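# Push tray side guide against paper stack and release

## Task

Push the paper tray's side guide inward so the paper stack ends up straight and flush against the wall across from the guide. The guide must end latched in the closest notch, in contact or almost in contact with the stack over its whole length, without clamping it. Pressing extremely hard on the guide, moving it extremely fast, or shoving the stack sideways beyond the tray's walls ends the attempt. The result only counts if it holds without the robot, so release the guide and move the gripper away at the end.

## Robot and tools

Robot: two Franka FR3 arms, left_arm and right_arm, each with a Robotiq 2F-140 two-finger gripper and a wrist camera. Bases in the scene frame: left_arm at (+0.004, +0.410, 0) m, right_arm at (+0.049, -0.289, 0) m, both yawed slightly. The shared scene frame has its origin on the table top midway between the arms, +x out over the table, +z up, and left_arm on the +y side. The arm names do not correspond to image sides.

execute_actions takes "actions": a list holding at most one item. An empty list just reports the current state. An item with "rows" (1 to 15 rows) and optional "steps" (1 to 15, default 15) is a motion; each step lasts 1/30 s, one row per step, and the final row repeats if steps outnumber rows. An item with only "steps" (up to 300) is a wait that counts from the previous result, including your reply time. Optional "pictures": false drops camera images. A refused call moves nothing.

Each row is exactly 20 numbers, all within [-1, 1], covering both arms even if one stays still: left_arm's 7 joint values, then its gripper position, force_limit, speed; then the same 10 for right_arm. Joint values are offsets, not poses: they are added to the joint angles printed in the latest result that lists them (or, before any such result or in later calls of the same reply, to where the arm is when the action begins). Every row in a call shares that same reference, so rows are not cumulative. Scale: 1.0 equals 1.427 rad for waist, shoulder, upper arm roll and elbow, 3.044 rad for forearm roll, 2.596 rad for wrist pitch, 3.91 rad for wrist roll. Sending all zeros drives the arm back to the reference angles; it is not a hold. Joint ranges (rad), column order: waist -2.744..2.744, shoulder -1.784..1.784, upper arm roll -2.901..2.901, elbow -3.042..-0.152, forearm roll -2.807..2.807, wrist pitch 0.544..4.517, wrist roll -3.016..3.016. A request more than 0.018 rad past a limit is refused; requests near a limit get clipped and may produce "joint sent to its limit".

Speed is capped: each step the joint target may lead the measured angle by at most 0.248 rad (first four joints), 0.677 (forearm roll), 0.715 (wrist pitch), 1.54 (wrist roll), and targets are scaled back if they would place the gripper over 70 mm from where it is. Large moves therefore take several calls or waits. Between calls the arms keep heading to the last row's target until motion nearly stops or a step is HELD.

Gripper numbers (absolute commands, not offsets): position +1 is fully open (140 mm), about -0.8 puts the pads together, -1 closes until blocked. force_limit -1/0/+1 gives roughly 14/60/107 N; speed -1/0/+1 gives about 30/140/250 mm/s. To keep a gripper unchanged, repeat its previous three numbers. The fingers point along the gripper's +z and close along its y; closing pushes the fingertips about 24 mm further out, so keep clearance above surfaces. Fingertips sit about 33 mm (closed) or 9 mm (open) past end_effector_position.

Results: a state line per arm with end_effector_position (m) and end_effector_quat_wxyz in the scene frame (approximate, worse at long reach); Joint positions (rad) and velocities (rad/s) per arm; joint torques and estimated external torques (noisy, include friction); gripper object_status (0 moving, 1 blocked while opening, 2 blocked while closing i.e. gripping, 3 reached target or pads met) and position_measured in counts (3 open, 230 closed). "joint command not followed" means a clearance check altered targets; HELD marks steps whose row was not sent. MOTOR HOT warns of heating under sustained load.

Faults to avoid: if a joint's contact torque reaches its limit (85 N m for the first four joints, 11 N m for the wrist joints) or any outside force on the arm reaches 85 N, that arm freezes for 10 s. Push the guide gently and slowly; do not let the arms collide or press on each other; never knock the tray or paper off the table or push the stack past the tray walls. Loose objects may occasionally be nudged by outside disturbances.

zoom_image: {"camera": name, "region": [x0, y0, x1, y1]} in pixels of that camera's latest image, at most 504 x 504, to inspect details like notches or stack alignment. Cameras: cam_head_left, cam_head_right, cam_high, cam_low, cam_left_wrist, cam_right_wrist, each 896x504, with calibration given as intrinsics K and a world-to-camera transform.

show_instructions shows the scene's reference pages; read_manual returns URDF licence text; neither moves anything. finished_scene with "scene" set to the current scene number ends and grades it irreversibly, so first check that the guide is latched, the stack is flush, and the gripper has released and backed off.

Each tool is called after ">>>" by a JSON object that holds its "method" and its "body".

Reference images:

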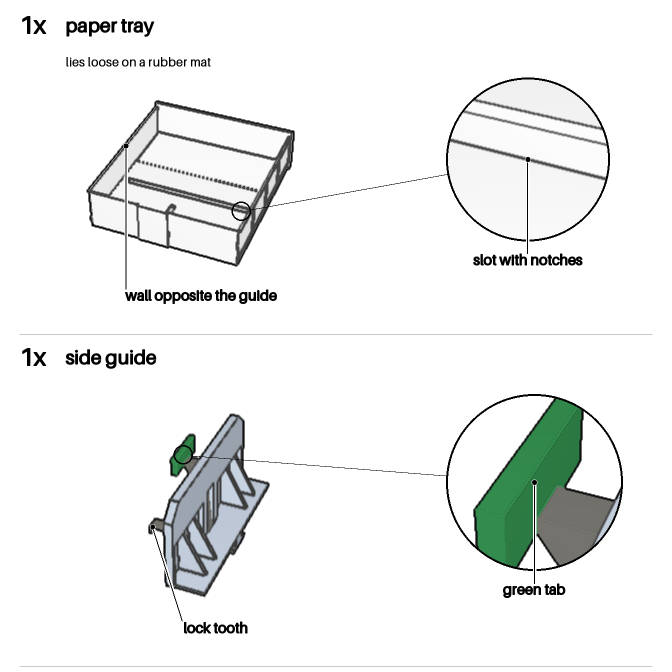

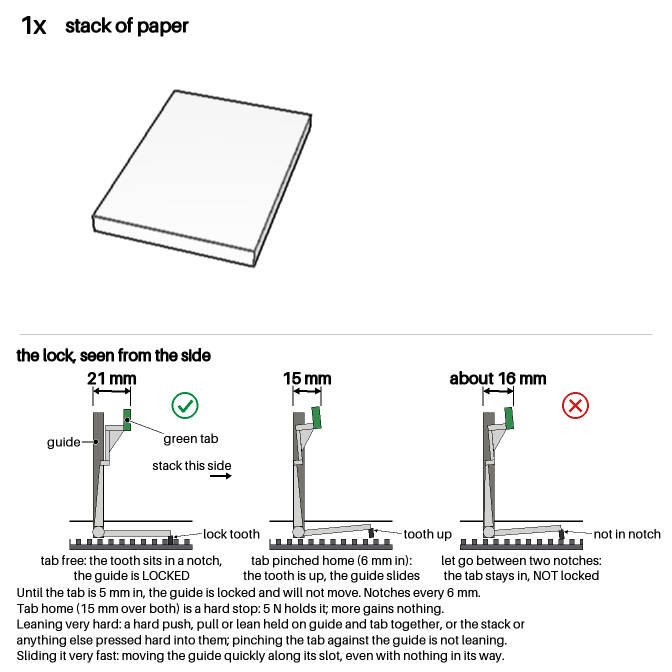

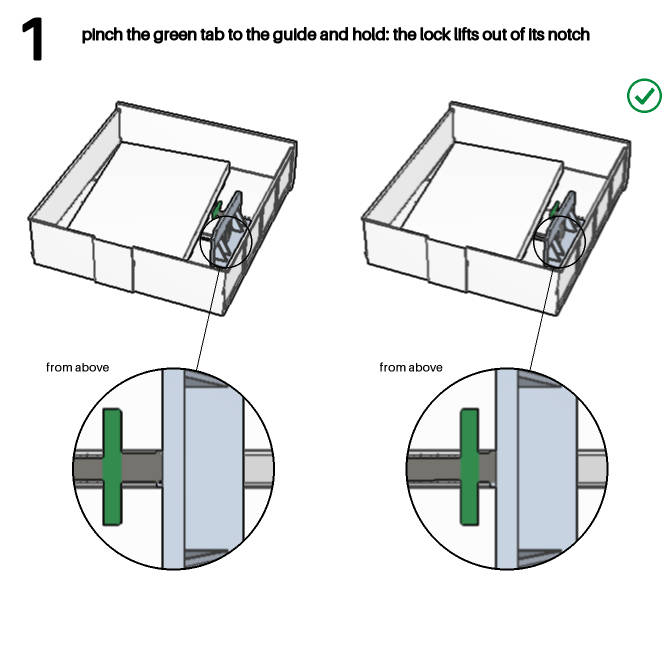

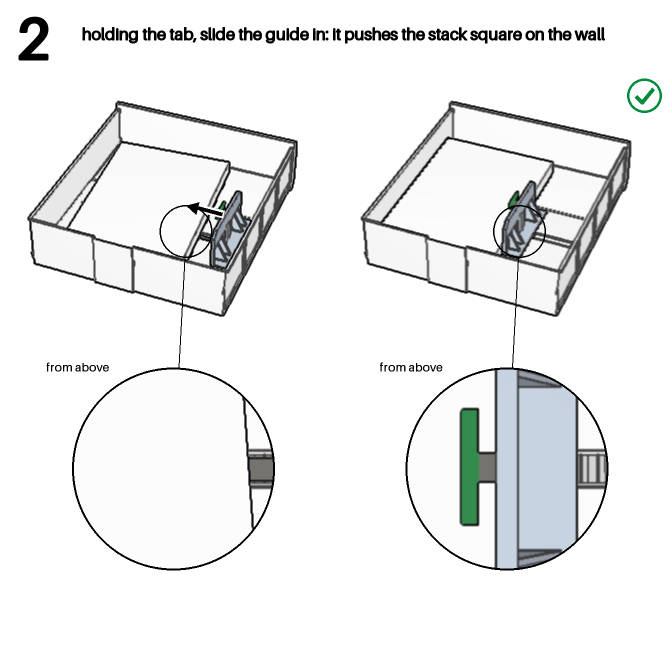

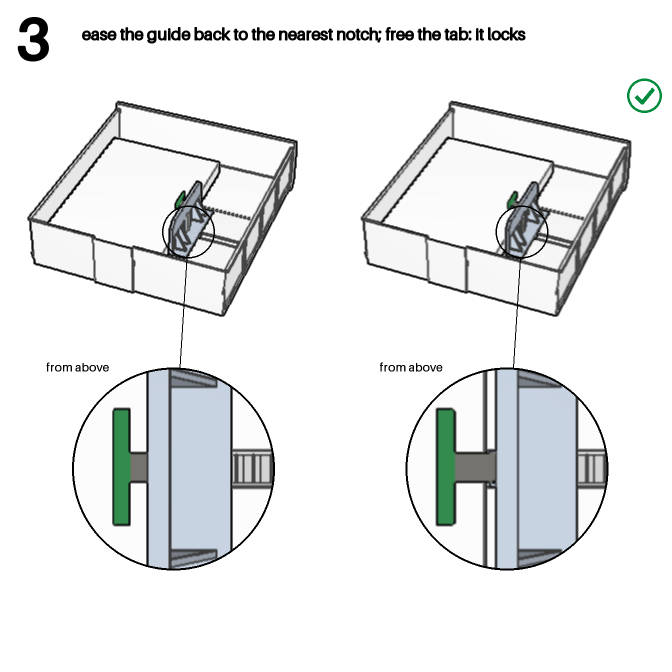

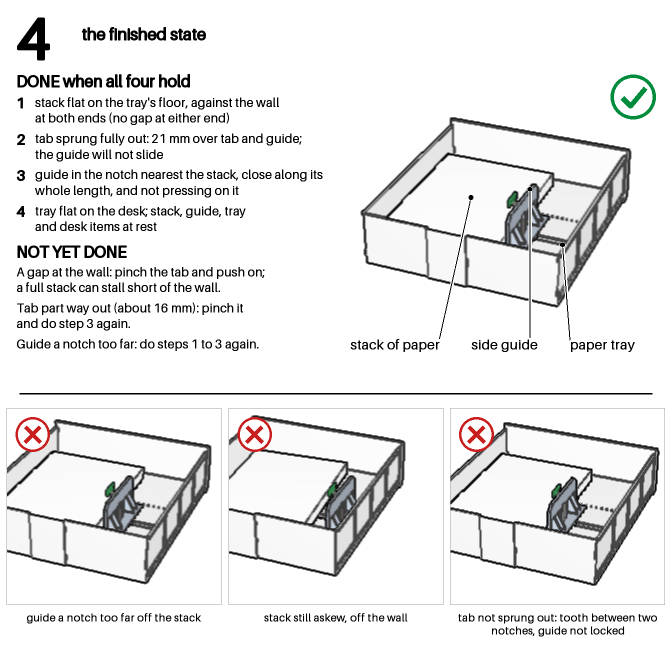

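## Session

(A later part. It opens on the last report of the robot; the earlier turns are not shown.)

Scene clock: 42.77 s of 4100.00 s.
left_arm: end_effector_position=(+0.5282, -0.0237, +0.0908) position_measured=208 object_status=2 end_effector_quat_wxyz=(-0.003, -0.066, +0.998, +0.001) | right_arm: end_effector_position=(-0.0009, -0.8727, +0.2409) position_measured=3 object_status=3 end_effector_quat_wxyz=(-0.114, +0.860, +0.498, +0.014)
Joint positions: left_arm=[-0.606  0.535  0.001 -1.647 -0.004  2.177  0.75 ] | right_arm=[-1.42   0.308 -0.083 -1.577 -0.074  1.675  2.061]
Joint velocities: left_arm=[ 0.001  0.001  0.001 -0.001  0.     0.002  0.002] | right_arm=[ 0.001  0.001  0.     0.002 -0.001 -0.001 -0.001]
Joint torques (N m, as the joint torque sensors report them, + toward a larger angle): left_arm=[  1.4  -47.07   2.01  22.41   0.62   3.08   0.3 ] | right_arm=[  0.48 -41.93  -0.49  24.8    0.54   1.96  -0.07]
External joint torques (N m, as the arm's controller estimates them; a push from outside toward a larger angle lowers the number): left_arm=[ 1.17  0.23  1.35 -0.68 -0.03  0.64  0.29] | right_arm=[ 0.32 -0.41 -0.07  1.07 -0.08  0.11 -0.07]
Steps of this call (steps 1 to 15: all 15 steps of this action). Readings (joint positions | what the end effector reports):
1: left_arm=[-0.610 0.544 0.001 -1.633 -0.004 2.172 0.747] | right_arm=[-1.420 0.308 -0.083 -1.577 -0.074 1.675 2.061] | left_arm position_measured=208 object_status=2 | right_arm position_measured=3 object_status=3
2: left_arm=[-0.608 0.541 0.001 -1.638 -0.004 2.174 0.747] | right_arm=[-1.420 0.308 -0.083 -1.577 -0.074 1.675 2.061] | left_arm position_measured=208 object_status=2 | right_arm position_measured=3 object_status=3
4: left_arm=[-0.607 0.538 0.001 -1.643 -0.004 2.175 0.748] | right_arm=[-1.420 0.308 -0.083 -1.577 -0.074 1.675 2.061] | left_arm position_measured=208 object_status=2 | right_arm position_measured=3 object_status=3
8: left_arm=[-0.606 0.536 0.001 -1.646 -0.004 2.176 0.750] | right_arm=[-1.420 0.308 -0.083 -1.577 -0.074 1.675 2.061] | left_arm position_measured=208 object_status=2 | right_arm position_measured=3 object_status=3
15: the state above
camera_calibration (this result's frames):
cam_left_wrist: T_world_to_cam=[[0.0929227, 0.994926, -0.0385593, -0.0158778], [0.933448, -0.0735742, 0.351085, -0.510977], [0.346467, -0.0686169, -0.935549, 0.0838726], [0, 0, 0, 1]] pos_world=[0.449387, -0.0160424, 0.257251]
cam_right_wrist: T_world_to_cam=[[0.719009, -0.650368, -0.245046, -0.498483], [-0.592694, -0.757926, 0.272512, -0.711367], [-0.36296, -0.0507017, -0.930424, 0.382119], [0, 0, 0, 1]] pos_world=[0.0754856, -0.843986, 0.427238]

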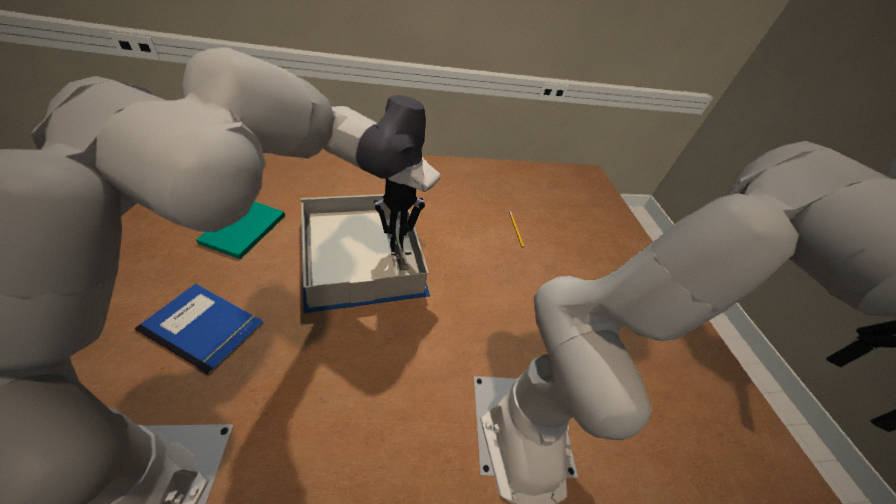

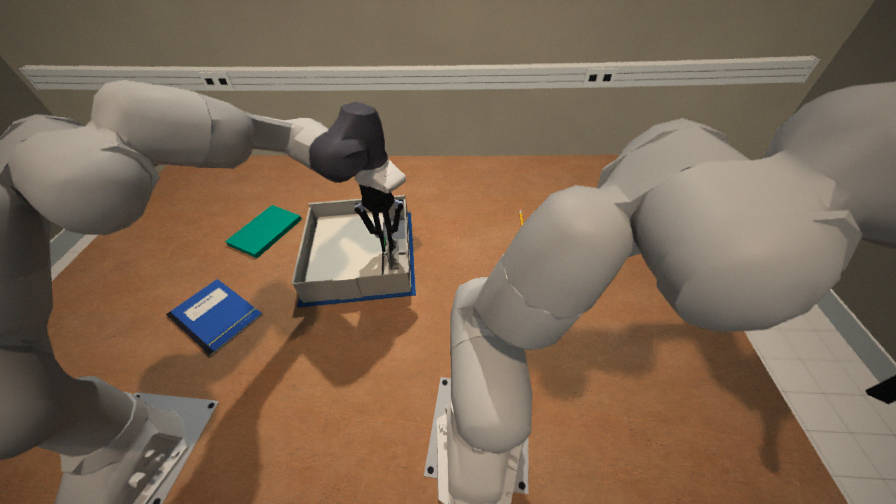

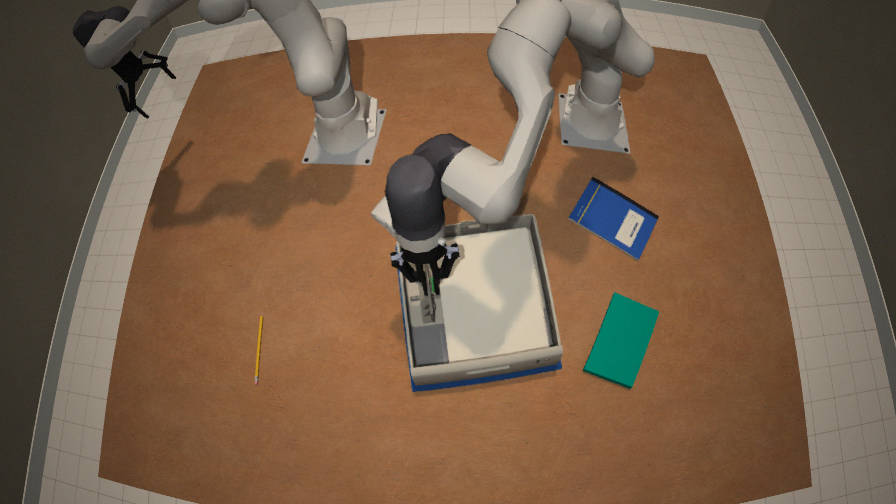

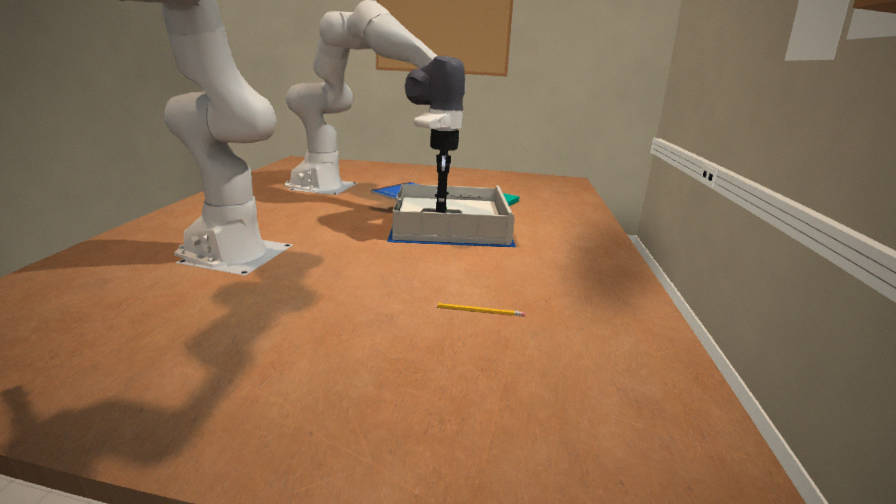

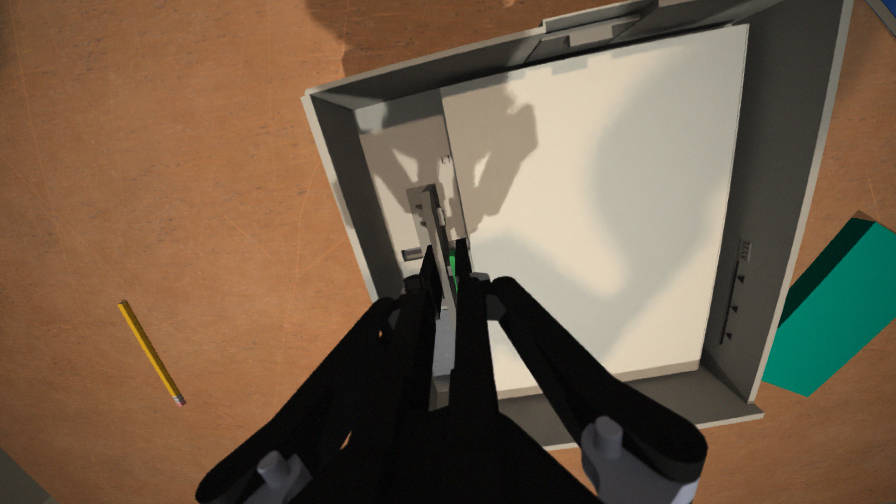

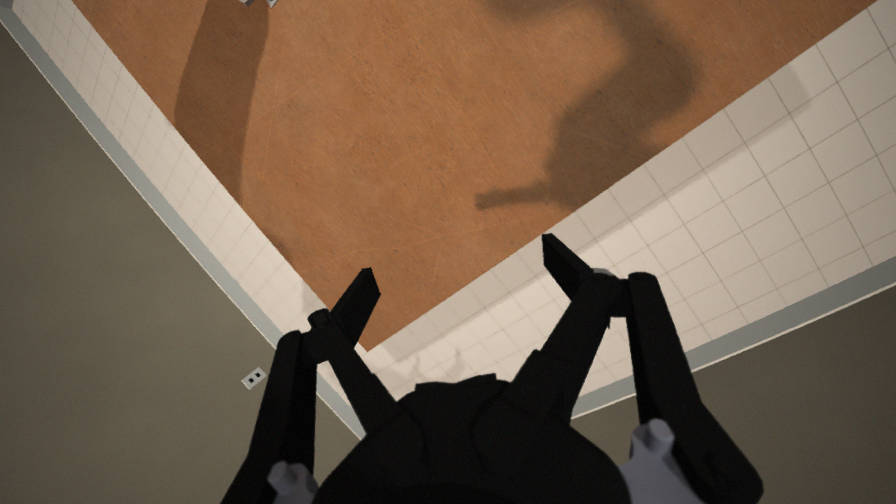

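Arm is compliant; continue.

>>> {"method": "execute_actions", "body": {"actions": [{"rows":[[0.0052,-0.0082,0,-0.0136,0,0.004,0.0025,-1,-0.8,-1,0,0,0,0,0,0,0,1,0,0]],"steps":10}], "pictures": false}}

>>> {"method": "execute_actions", "body": {"actions": [{"rows":[[0.0052,-0.0082,0,-0.0136,0,0.004,0.0025,-1,-0.8,-1,0,0,0,0,0,0,0,1,0,0]],"steps":10}], "pictures": false}}

>>> {"method": "execute_actions", "body": {"actions": [{"rows":[[0.0052,-0.0082,0,-0.0136,0,0.004,0.0025,-1,-0.8,-1,0,0,0,0,0,0,0,1,0,0]],"steps":10}], "pictures": false}}

>>> {"method": "execute_actions", "body": {"actions": [{"rows":[[0.0052,-0.0082,0,-0.0136,0,0.004,0.0025,-1,-0.8,-1,0,0,0,0,0,0,0,1,0,0]],"steps":10}], "pictures": false}}

>>> {"method": "execute_actions", "body": {"actions": [{"rows":[[0.008,-0.0082,0.002,-0.0136,0,0.002,0.0025,-1,-0.8,-1,0,0,0,0,0,0,0,1,0,0]]}], "pictures": false}}

>>> {"method": "execute_actions", "body": {"actions": [{"rows":[[0.008,-0.0082,0.002,-0.0136,0,0.002,0.0025,-1,-0.8,-1,0,0,0,0,0,0,0,1,0,0]]}]}}

Scene clock: 48.83 s of 4100.00 s.
left_arm: end_effector_position=(+0.5274, -0.0190, +0.0908) position_measured=208 object_status=2 end_effector_quat_wxyz=(-0.003, -0.067, +0.998, +0.001) | right_arm: end_effector_position=(-0.0009, -0.8727, +0.2409) position_measured=3 object_status=3 end_effector_quat_wxyz=(-0.114, +0.860, +0.498, +0.014)
Joint positions: left_arm=[-0.601  0.525  0.001 -1.665 -0.004  2.184  0.754] | right_arm=[-1.42   0.308 -0.083 -1.577 -0.074  1.675  2.061]
Joint velocities: left_arm=[-0.001 -0.002 -0.    -0.003  0.001  0.005  0.003] | right_arm=[-0.002 -0.001 -0.     0.     0.001  0.     0.   ]
Joint torques (N m, as the joint torque sensors report them, + toward a larger angle): left_arm=[  1.76 -47.3    1.99  22.1    0.64   3.1    0.23] | right_arm=[ -0.06 -41.64   0.18  24.56   0.54   1.99  -0.01]
External joint torques (N m, as the arm's controller estimates them; a push from outside toward a larger angle lowers the number): left_arm=[ 1.78 -0.39  1.54 -0.92  0.    0.66  0.22] | right_arm=[ 0.03  0.05  0.8   0.74 -0.06  0.14 -0.01]
Steps of this call (steps 1 to 15: the robot went on to your last target; steps 16 to 90: nothing new was sent; then 2.73 s passed at rest; steps 91 to 100: all 10 steps of this action). Readings (joint positions | what the end effector reports):
91: left_arm=[-0.605 0.533 0.001 -1.651 -0.004 2.180 0.751] | right_arm=[-1.420 0.308 -0.083 -1.577 -0.074 1.675 2.061] | left_arm position_measured=208 object_status=2 | right_arm position_measured=3 object_status=3
92: left_arm=[-0.604 0.530 0.001 -1.656 -0.004 2.181 0.751] | right_arm=[-1.420 0.308 -0.083 -1.577 -0.074 1.675 2.061] | left_arm position_measured=208 object_status=2 | right_arm position_measured=3 object_status=3
94: left_arm=[-0.602 0.527 0.001 -1.661 -0.004 2.182 0.752] | right_arm=[-1.420 0.308 -0.083 -1.577 -0.074 1.675 2.061] | left_arm position_measured=208 object_status=2 | right_arm position_measured=3 object_status=3
98: left_arm=[-0.601 0.525 0.001 -1.664 -0.004 2.184 0.754] | right_arm=[-1.420 0.308 -0.083 -1.577 -0.074 1.675 2.061] | left_arm position_measured=208 object_status=2 | right_arm position_measured=3 object_status=3
100: the state above

Scene clock: 49.17 s of 4100.00 s.
left_arm: end_effector_position=(+0.5266, -0.0143, +0.0908) position_measured=208 object_status=2 end_effector_quat_wxyz=(-0.003, -0.067, +0.998, +0.001) | right_arm: end_effector_position=(-0.0009, -0.8727, +0.2409) position_measured=3 object_status=3 end_effector_quat_wxyz=(-0.114, +0.860, +0.498, +0.014)
Joint positions: left_arm=[-0.597  0.514  0.001 -1.682 -0.003  2.191  0.759] | right_arm=[-1.42   0.308 -0.083 -1.577 -0.074  1.675  2.061]
Joint velocities: left_arm=[-0.001 -0.002  0.    -0.004 -0.001  0.004  0.003] | right_arm=[-0.     0.    -0.001  0.001  0.001  0.    -0.   ]
Joint torques (N m, as the joint torque sensors report them, + toward a larger angle): left_arm=[  1.44 -46.56   1.79  22.6    0.63   2.94   0.21] | right_arm=[  0.21 -41.87  -0.03  24.98   0.49   1.97  -0.01]
External joint torques (N m, as the arm's controller estimates them; a push from outside toward a larger angle lowers the number): left_arm=[ 1.49  0.09  1.38 -0.41 -0.01  0.49  0.2 ] | right_arm=[ 0.28 -0.31  0.57  1.23 -0.12  0.12 -0.01]
Steps of this call (steps 1 to 10: all 10 steps of this action). Readings (joint positions | what the end effector reports):
1: left_arm=[-0.601 0.522 0.001 -1.669 -0.003 2.187 0.755] | right_arm=[-1.420 0.308 -0.083 -1.577 -0.074 1.675 2.061] | left_arm position_measured=208 object_status=2 | right_arm position_measured=3 object_status=3
2: left_arm=[-0.599 0.519 0.001 -1.673 -0.003 2.188 0.755] | right_arm=[-1.420 0.308 -0.083 -1.577 -0.074 1.675 2.061] | left_arm position_measured=208 object_status=2 | right_arm position_measured=3 object_status=3
4: left_arm=[-0.597 0.516 0.001 -1.679 -0.003 2.189 0.757] | right_arm=[-1.420 0.308 -0.083 -1.577 -0.074 1.675 2.061] | left_arm position_measured=208 object_status=2 | right_arm position_measured=3 object_status=3
8: left_arm=[-0.597 0.514 0.001 -1.682 -0.003 2.190 0.759] | right_arm=[-1.420 0.308 -0.083 -1.577 -0.074 1.675 2.061] | left_arm position_measured=208 object_status=2 | right_arm position_measured=3 object_status=3
10: the state above

Scene clock: 49.50 s of 4100.00 s.
left_arm: end_effector_position=(+0.5258, -0.0095, +0.0907) position_measured=208 object_status=2 end_effector_quat_wxyz=(-0.003, -0.067, +0.998, +0.001) | right_arm: end_effector_position=(-0.0009, -0.8727, +0.2409) position_measured=3 object_status=3 end_effector_quat_wxyz=(-0.114, +0.860, +0.498, +0.014)
Joint positions: left_arm=[-0.592  0.503  0.001 -1.7   -0.003  2.198  0.764] | right_arm=[-1.42   0.308 -0.083 -1.577 -0.074  1.675  2.061]
Joint velocities: left_arm=[-0.001 -0.003 -0.001 -0.005 -0.001  0.004  0.005] | right_arm=[-0.    -0.    -0.    -0.002  0.001  0.     0.   ]
Joint torques (N m, as the joint torque sensors report them, + toward a larger angle): left_arm=[  1.62 -46.08   1.87  22.35   0.62   3.09   0.26] | right_arm=[  0.33 -41.87  -0.08  25.13   0.52   1.95  -0.08]
External joint torques (N m, as the arm's controller estimates them; a push from outside toward a larger angle lowers the number): left_arm=[ 1.64  0.46  1.43 -0.71 -0.01  0.63  0.26] | right_arm=[ 0.39 -0.25  0.52  1.39 -0.09  0.11 -0.08]
Steps of this call (steps 1 to 10: all 10 steps of this action). Readings (joint positions | what the end effector reports):
1: left_arm=[-0.596 0.511 0.001 -1.687 -0.003 2.193 0.759] | right_arm=[-1.420 0.308 -0.083 -1.577 -0.074 1.675 2.061] | left_arm position_measured=208 object_status=2 | right_arm position_measured=3 object_status=3
2: left_arm=[-0.594 0.509 0.001 -1.691 -0.003 2.195 0.760] | right_arm=[-1.420 0.308 -0.083 -1.577 -0.074 1.675 2.061] | left_arm position_measured=208 object_status=2 | right_arm position_measured=3 object_status=3
4: left_arm=[-0.592 0.505 0.001 -1.696 -0.003 2.196 0.762] | right_arm=[-1.420 0.308 -0.083 -1.577 -0.074 1.675 2.061] | left_arm position_measured=208 object_status=2 | right_arm position_measured=3 object_status=3
8: left_arm=[-0.592 0.503 0.001 -1.700 -0.003 2.197 0.763] | right_arm=[-1.420 0.308 -0.083 -1.577 -0.074 1.675 2.061] | left_arm position_measured=208 object_status=2 | right_arm position_measured=3 object_status=3
10: the state above

Scene clock: 49.83 s of 4100.00 s.
left_arm: end_effector_position=(+0.5250, -0.0051, +0.0907) position_measured=208 object_status=2 end_effector_quat_wxyz=(-0.002, -0.066, +0.998, +0.001) | right_arm: end_effector_position=(-0.0009, -0.8727, +0.2409) position_measured=3 object_status=3 end_effector_quat_wxyz=(-0.114, +0.860, +0.498, +0.014)
Joint positions: left_arm=[-0.587  0.493  0.001 -1.717 -0.003  2.206  0.769] | right_arm=[-1.42   0.308 -0.083 -1.577 -0.074  1.675  2.061]
Joint velocities: left_arm=[-0.    -0.003  0.002 -0.004 -0.     0.006  0.004] | right_arm=[ 0.001  0.001 -0.    -0.001 -0.    -0.     0.   ]
Joint torques (N m, as the joint torque sensors report them, + toward a larger angle): left_arm=[  1.66 -45.74   1.95  22.52   0.6    2.94   0.2 ] | right_arm=[  0.6  -41.77   0.1   24.73   0.57   1.97   0.02]
External joint torques (N m, as the arm's controller estimates them; a push from outside toward a larger angle lowers the number): left_arm=[ 1.55  0.53  1.42 -0.56 -0.03  0.46  0.19] | right_arm=[ 0.59 -0.42  0.63  1.1  -0.04  0.14  0.03]
Steps of this call (steps 1 to 10: all 10 steps of this action). Readings (joint positions | what the end effector reports):
1: left_arm=[-0.591 0.501 0.001 -1.704 -0.003 2.200 0.764] | right_arm=[-1.420 0.308 -0.083 -1.577 -0.074 1.675 2.061] | left_arm position_measured=208 object_status=2 | right_arm position_measured=3 object_status=3
2: left_arm=[-0.589 0.498 0.001 -1.709 -0.003 2.202 0.765] | right_arm=[-1.420 0.308 -0.083 -1.577 -0.074 1.675 2.061] | left_arm position_measured=208 object_status=2 | right_arm position_measured=3 object_status=3
4: left_arm=[-0.587 0.494 0.001 -1.714 -0.003 2.203 0.767] | right_arm=[-1.420 0.308 -0.083 -1.577 -0.074 1.675 2.061] | left_arm position_measured=208 object_status=2 | right_arm position_measured=3 object_status=3
8: left_arm=[-0.587 0.493 0.001 -1.717 -0.003 2.205 0.768] | right_arm=[-1.420 0.308 -0.083 -1.577 -0.074 1.675 2.061] | left_arm position_measured=208 object_status=2 | right_arm position_measured=3 object_status=3
10: the state above

Scene clock: 50.33 s of 4100.00 s.
left_arm: end_effector_position=(+0.5242, -0.0002, +0.0906) position_measured=208 object_status=2 end_effector_quat_wxyz=(-0.003, -0.066, +0.998, +0.001) | right_arm: end_effector_position=(-0.0009, -0.8727, +0.2409) position_measured=3 object_status=3 end_effector_quat_wxyz=(-0.114, +0.860, +0.498, +0.014)
Joint positions: left_arm=[-0.582  0.482  0.    -1.734 -0.003  2.212  0.775] | right_arm=[-1.42   0.308 -0.083 -1.577 -0.074  1.675  2.061]
Joint velocities: left_arm=[-0.001 -0.    -0.001 -0.001  0.001  0.     0.001] | right_arm=[ 0.001 -0.001 -0.    -0.001 -0.     0.     0.001]
Joint torques (N m, as the joint torque sensors report them, + toward a larger angle): left_arm=[  3.71 -46.21   3.56  21.7    0.6    2.4    0.2 ] | right_arm=[  0.38 -41.46  -0.07  24.26   0.53   1.98  -0.06]
External joint torques (N m, as the arm's controller estimates them; a push from outside toward a larger angle lowers the number): left_arm=[ 3.93 -0.52  3.31 -1.14 -0.03 -0.03  0.2 ] | right_arm=[ 0.4   0.04  0.5   0.57 -0.07  0.14 -0.06]
Steps of this call (steps 1 to 15: all 15 steps of this action). Readings (joint positions | what the end effector reports):
1: left_arm=[-0.586 0.490 0.000 -1.721 -0.003 2.208 0.769] | right_arm=[-1.420 0.308 -0.083 -1.577 -0.074 1.675 2.061] | left_arm position_measured=208 object_status=2 | right_arm position_measured=3 object_status=3
2: left_arm=[-0.585 0.488 0.000 -1.726 -0.003 2.209 0.770] | right_arm=[-1.420 0.308 -0.083 -1.577 -0.074 1.675 2.061] | left_arm position_measured=208 object_status=2 | right_arm position_measured=3 object_status=3
4: left_arm=[-0.583 0.484 0.000 -1.731 -0.003 2.210 0.772] | right_arm=[-1.420 0.308 -0.083 -1.577 -0.074 1.675 2.061] | left_arm position_measured=208 object_status=2 | right_arm position_measured=3 object_status=3
8: left_arm=[-0.582 0.482 0.000 -1.734 -0.003 2.211 0.774] | right_arm=[-1.420 0.308 -0.083 -1.577 -0.074 1.675 2.061] | left_arm position_measured=208 object_status=2 | right_arm position_measured=3 object_status=3
15: the state above

Scene clock: 50.83 s of 4100.00 s.
left_arm: end_effector_position=(+0.5233, +0.0048, +0.0906) position_measured=208 object_status=2 end_effector_quat_wxyz=(-0.003, -0.066, +0.998, +0.001) | right_arm: end_effector_position=(-0.0009, -0.8727, +0.2409) position_measured=3 object_status=3 end_effector_quat_wxyz=(-0.114, +0.860, +0.498, +0.014)
Joint positions: left_arm=[-0.576  0.472  0.    -1.752 -0.003  2.218  0.78 ] | right_arm=[-1.42   0.308 -0.083 -1.577 -0.074  1.675  2.061]
Joint velocities: left_arm=[-0.001  0.001 -0.    -0.001 -0.     0.     0.   ] | right_arm=[ 0.001 -0.     0.    -0.     0.001 -0.     0.   ]
Joint torques (N m, as the joint torque sensors report them, + toward a larger angle): left_arm=[  3.26 -45.7    3.49  21.8    0.62   2.43   0.18] | right_arm=[  0.55 -42.01   0.2   24.68   0.54   1.93  -0.06]
External joint torques (N m, as the arm's controller estimates them; a push from outside toward a larger angle lowers the number): left_arm=[ 3.3  -0.4   3.11 -0.95 -0.01  0.    0.18] | right_arm=[ 0.49 -0.51  0.69  0.97 -0.07  0.09 -0.05]
Steps of this call (steps 1 to 15: all 15 steps of this action). Readings (joint positions | what the end effector reports):
1: left_arm=[-0.581 0.480 0.000 -1.738 -0.003 2.214 0.775] | right_arm=[-1.420 0.308 -0.083 -1.577 -0.074 1.675 2.061] | left_arm position_measured=208 object_status=2 | right_arm position_measured=3 object_status=3
2: left_arm=[-0.580 0.477 0.000 -1.743 -0.003 2.216 0.776] | right_arm=[-1.420 0.308 -0.083 -1.577 -0.074 1.675 2.061] | left_arm position_measured=208 object_status=2 | right_arm position_measured=3 object_status=3
4: left_arm=[-0.577 0.474 0.000 -1.748 -0.003 2.216 0.778] | right_arm=[-1.420 0.308 -0.083 -1.577 -0.074 1.675 2.061] | left_arm position_measured=208 object_status=2 | right_arm position_measured=3 object_status=3
8: left_arm=[-0.576 0.472 0.000 -1.751 -0.003 2.217 0.779] | right_arm=[-1.420 0.308 -0.083 -1.577 -0.074 1.675 2.061] | left_arm position_measured=208 object_status=2 | right_arm position_measured=3 object_status=3
15: the state above
camera_calibration (this result's frames):
cam_left_wrist: T_world_to_cam=[[0.0942156, 0.994786, -0.0390344, -0.044416], [0.933408, -0.0746308, 0.350971, -0.504199], [0.346228, -0.0695019, -0.935572, 0.0873893], [0, 0, 0, 1]] pos_world=[0.444551, 0.0126294, 0.256984]
cam_right_wrist: T_world_to_cam=[[0.719009, -0.650367, -0.245046, -0.498483], [-0.592693, -0.757926, 0.272512, -0.711367], [-0.36296, -0.0507016, -0.930424, 0.38212], [0, 0, 0, 1]] pos_world=[0.0754855, -0.843986, 0.427238]

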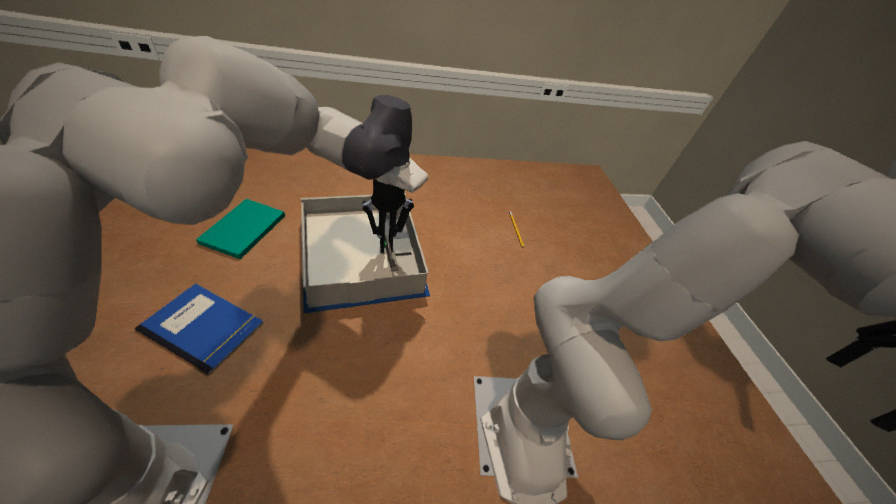

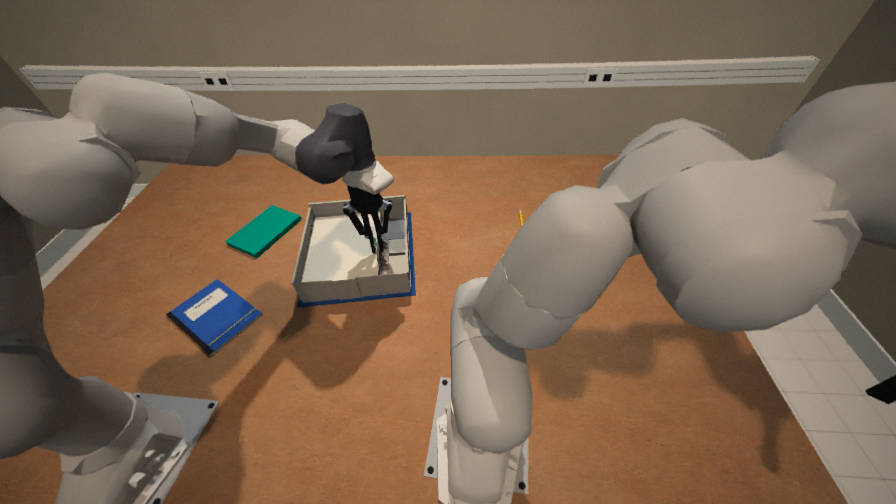

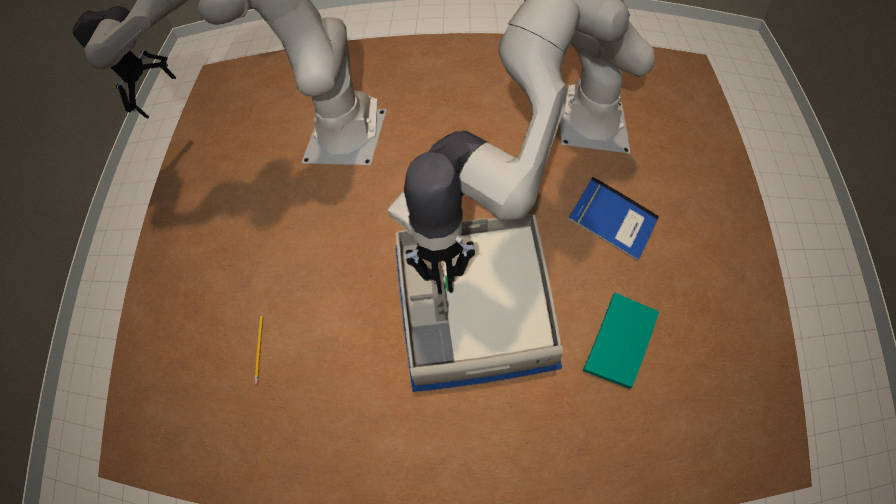

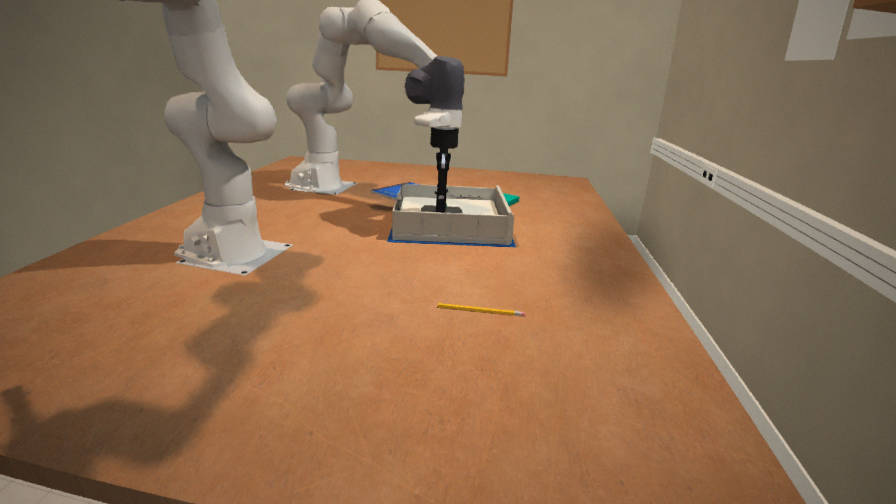

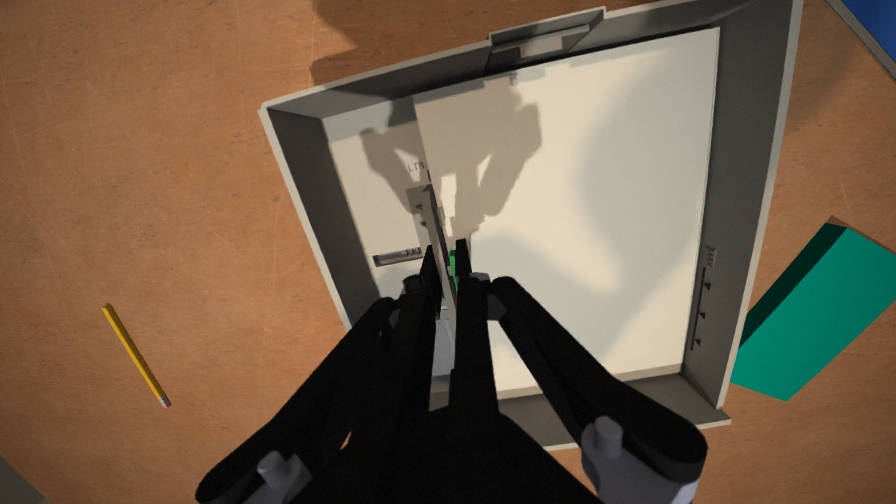

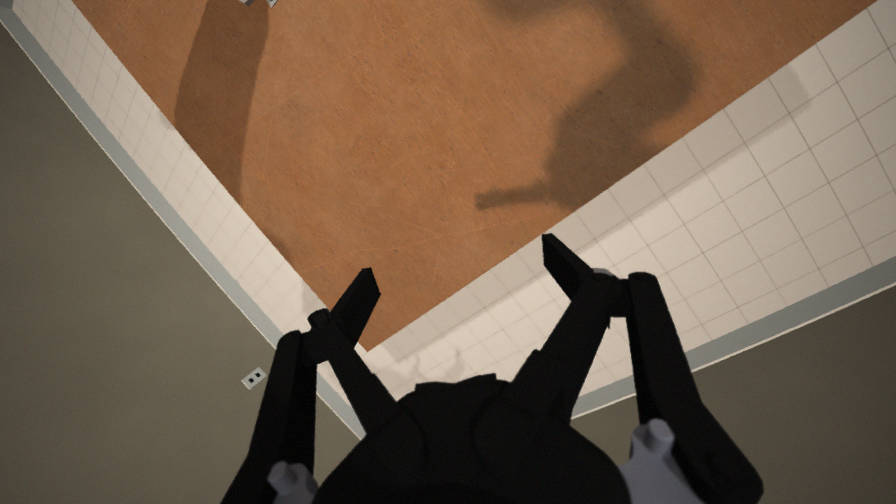

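>>> {"method": "execute_actions", "body": {"actions": [{"rows":[[0.008,-0.0082,0.002,-0.0136,0,0.001,0.0025,-1,-0.8,-1,0,0,0,0,0,0,0,1,0,0]]}], "pictures": false}}

>>> {"method": "execute_actions", "body": {"actions": [{"rows":[[0.008,-0.0082,0.002,-0.0136,0,0.001,0.0025,-1,-0.8,-1,0,0,0,0,0,0,0,1,0,0]]}], "pictures": false}}

Scene clock: 57.07 s of 4100.00 s.
left_arm: end_effector_position=(+0.5227, +0.0074, +0.0905) position_measured=208 object_status=2 end_effector_quat_wxyz=(-0.002, -0.065, +0.998, -0.001) | right_arm: end_effector_position=(-0.0009, -0.8727, +0.2409) position_measured=3 object_status=3 end_effector_quat_wxyz=(-0.114, +0.860, +0.498, +0.014)
Joint positions: left_arm=[-0.573  0.462 -0.001 -1.767 -0.004  2.229  0.785] | right_arm=[-1.42   0.308 -0.083 -1.577 -0.074  1.675  2.061]
Joint velocities: left_arm=[-0.002  0.    -0.001 -0.002  0.001  0.001  0.   ] | right_arm=[ 0.001  0.001  0.001  0.     0.    -0.    -0.001]
Joint torques (N m, as the joint torque sensors report them, + toward a larger angle): left_arm=[  4.59 -46.01   3.82  20.89   0.7    1.32   0.23] | right_arm=[  0.59 -41.92  -0.16  24.77   0.56   1.96  -0.07]
External joint torques (N m, as the arm's controller estimates them; a push from outside toward a larger angle lowers the number): left_arm=[ 4.87 -1.07  3.67 -1.8   0.08 -1.11  0.23] | right_arm=[ 0.5  -0.39  0.32  1.03 -0.06  0.11 -0.07]
Steps of this call (steps 1 to 15: the robot went on to your last target; steps 16 to 90: nothing new was sent; then 2.73 s passed at rest; steps 91 to 105: all 15 steps of this action). Readings (joint positions | what the end effector reports):
91: left_arm=[-0.576 0.469 -0.000 -1.756 -0.003 2.221 0.781] | right_arm=[-1.420 0.308 -0.083 -1.577 -0.074 1.675 2.061] | left_arm position_measured=208 object_status=2 | right_arm position_measured=3 object_status=3
92: left_arm=[-0.574 0.467 -0.000 -1.760 -0.004 2.222 0.782] | right_arm=[-1.420 0.308 -0.083 -1.577 -0.074 1.675 2.061] | left_arm position_measured=208 object_status=2 | right_arm position_measured=3 object_status=3
94: left_arm=[-0.573 0.464 -0.001 -1.764 -0.004 2.225 0.783] | right_arm=[-1.420 0.308 -0.083 -1.577 -0.074 1.675 2.061] | left_arm position_measured=208 object_status=2 | right_arm position_measured=3 object_status=3
98: left_arm=[-0.573 0.463 -0.001 -1.767 -0.004 2.228 0.785] | right_arm=[-1.420 0.308 -0.083 -1.577 -0.074 1.675 2.061] | left_arm position_measured=208 object_status=2 | right_arm position_measured=3 object_status=3
105: the state above

Scene clock: 57.57 s of 4100.00 s.
left_arm: end_effector_position=(+0.5213, +0.0089, +0.0905) position_measured=208 object_status=2 end_effector_quat_wxyz=(-0.000, -0.062, +0.998, -0.003) | right_arm: end_effector_position=(-0.0009, -0.8727, +0.2409) position_measured=3 object_status=3 end_effector_quat_wxyz=(-0.114, +0.860, +0.498, +0.014)
Joint positions: left_arm=[-0.57   0.453 -0.003 -1.783 -0.004  2.239  0.791] | right_arm=[-1.42   0.308 -0.083 -1.577 -0.074  1.675  2.061]
Joint velocities: left_arm=[ 0.002  0.002  0.001 -0.001  0.     0.001  0.003] | right_arm=[ 0.    -0.    -0.002 -0.     0.001 -0.    -0.   ]
Joint torques (N m, as the joint torque sensors report them, + toward a larger angle): left_arm=[  5.1  -45.78   4.36  20.42   0.61   1.25   0.13] | right_arm=[  0.12 -41.77  -0.38  24.7    0.53   1.94  -0.04]
External joint torques (N m, as the arm's controller estimates them; a push from outside toward a larger angle lowers the number): left_arm=[ 4.93 -1.28  3.87 -2.13 -0.01 -1.19  0.13] | right_arm=[ 0.15 -0.16  0.2   0.93 -0.08  0.09 -0.03]
Steps of this call (steps 1 to 15: all 15 steps of this action). Readings (joint positions | what the end effector reports):
1: left_arm=[-0.572 0.460 -0.002 -1.771 -0.004 2.231 0.786] | right_arm=[-1.420 0.308 -0.083 -1.577 -0.074 1.675 2.061] | left_arm position_measured=208 object_status=2 | right_arm position_measured=3 object_status=3
2: left_arm=[-0.572 0.458 -0.002 -1.775 -0.004 2.233 0.787] | right_arm=[-1.420 0.308 -0.083 -1.577 -0.074 1.675 2.061] | left_arm position_measured=208 object_status=2 | right_arm position_measured=3 object_status=3
4: left_arm=[-0.571 0.455 -0.002 -1.779 -0.004 2.236 0.788] | right_arm=[-1.420 0.308 -0.083 -1.577 -0.074 1.675 2.061] | left_arm position_measured=208 object_status=2 | right_arm position_measured=3 object_status=3
8: left_arm=[-0.570 0.454 -0.003 -1.782 -0.004 2.239 0.790] | right_arm=[-1.420 0.308 -0.083 -1.577 -0.074 1.675 2.061] | left_arm position_measured=208 object_status=2 | right_arm position_measured=3 object_status=3
15: the state above


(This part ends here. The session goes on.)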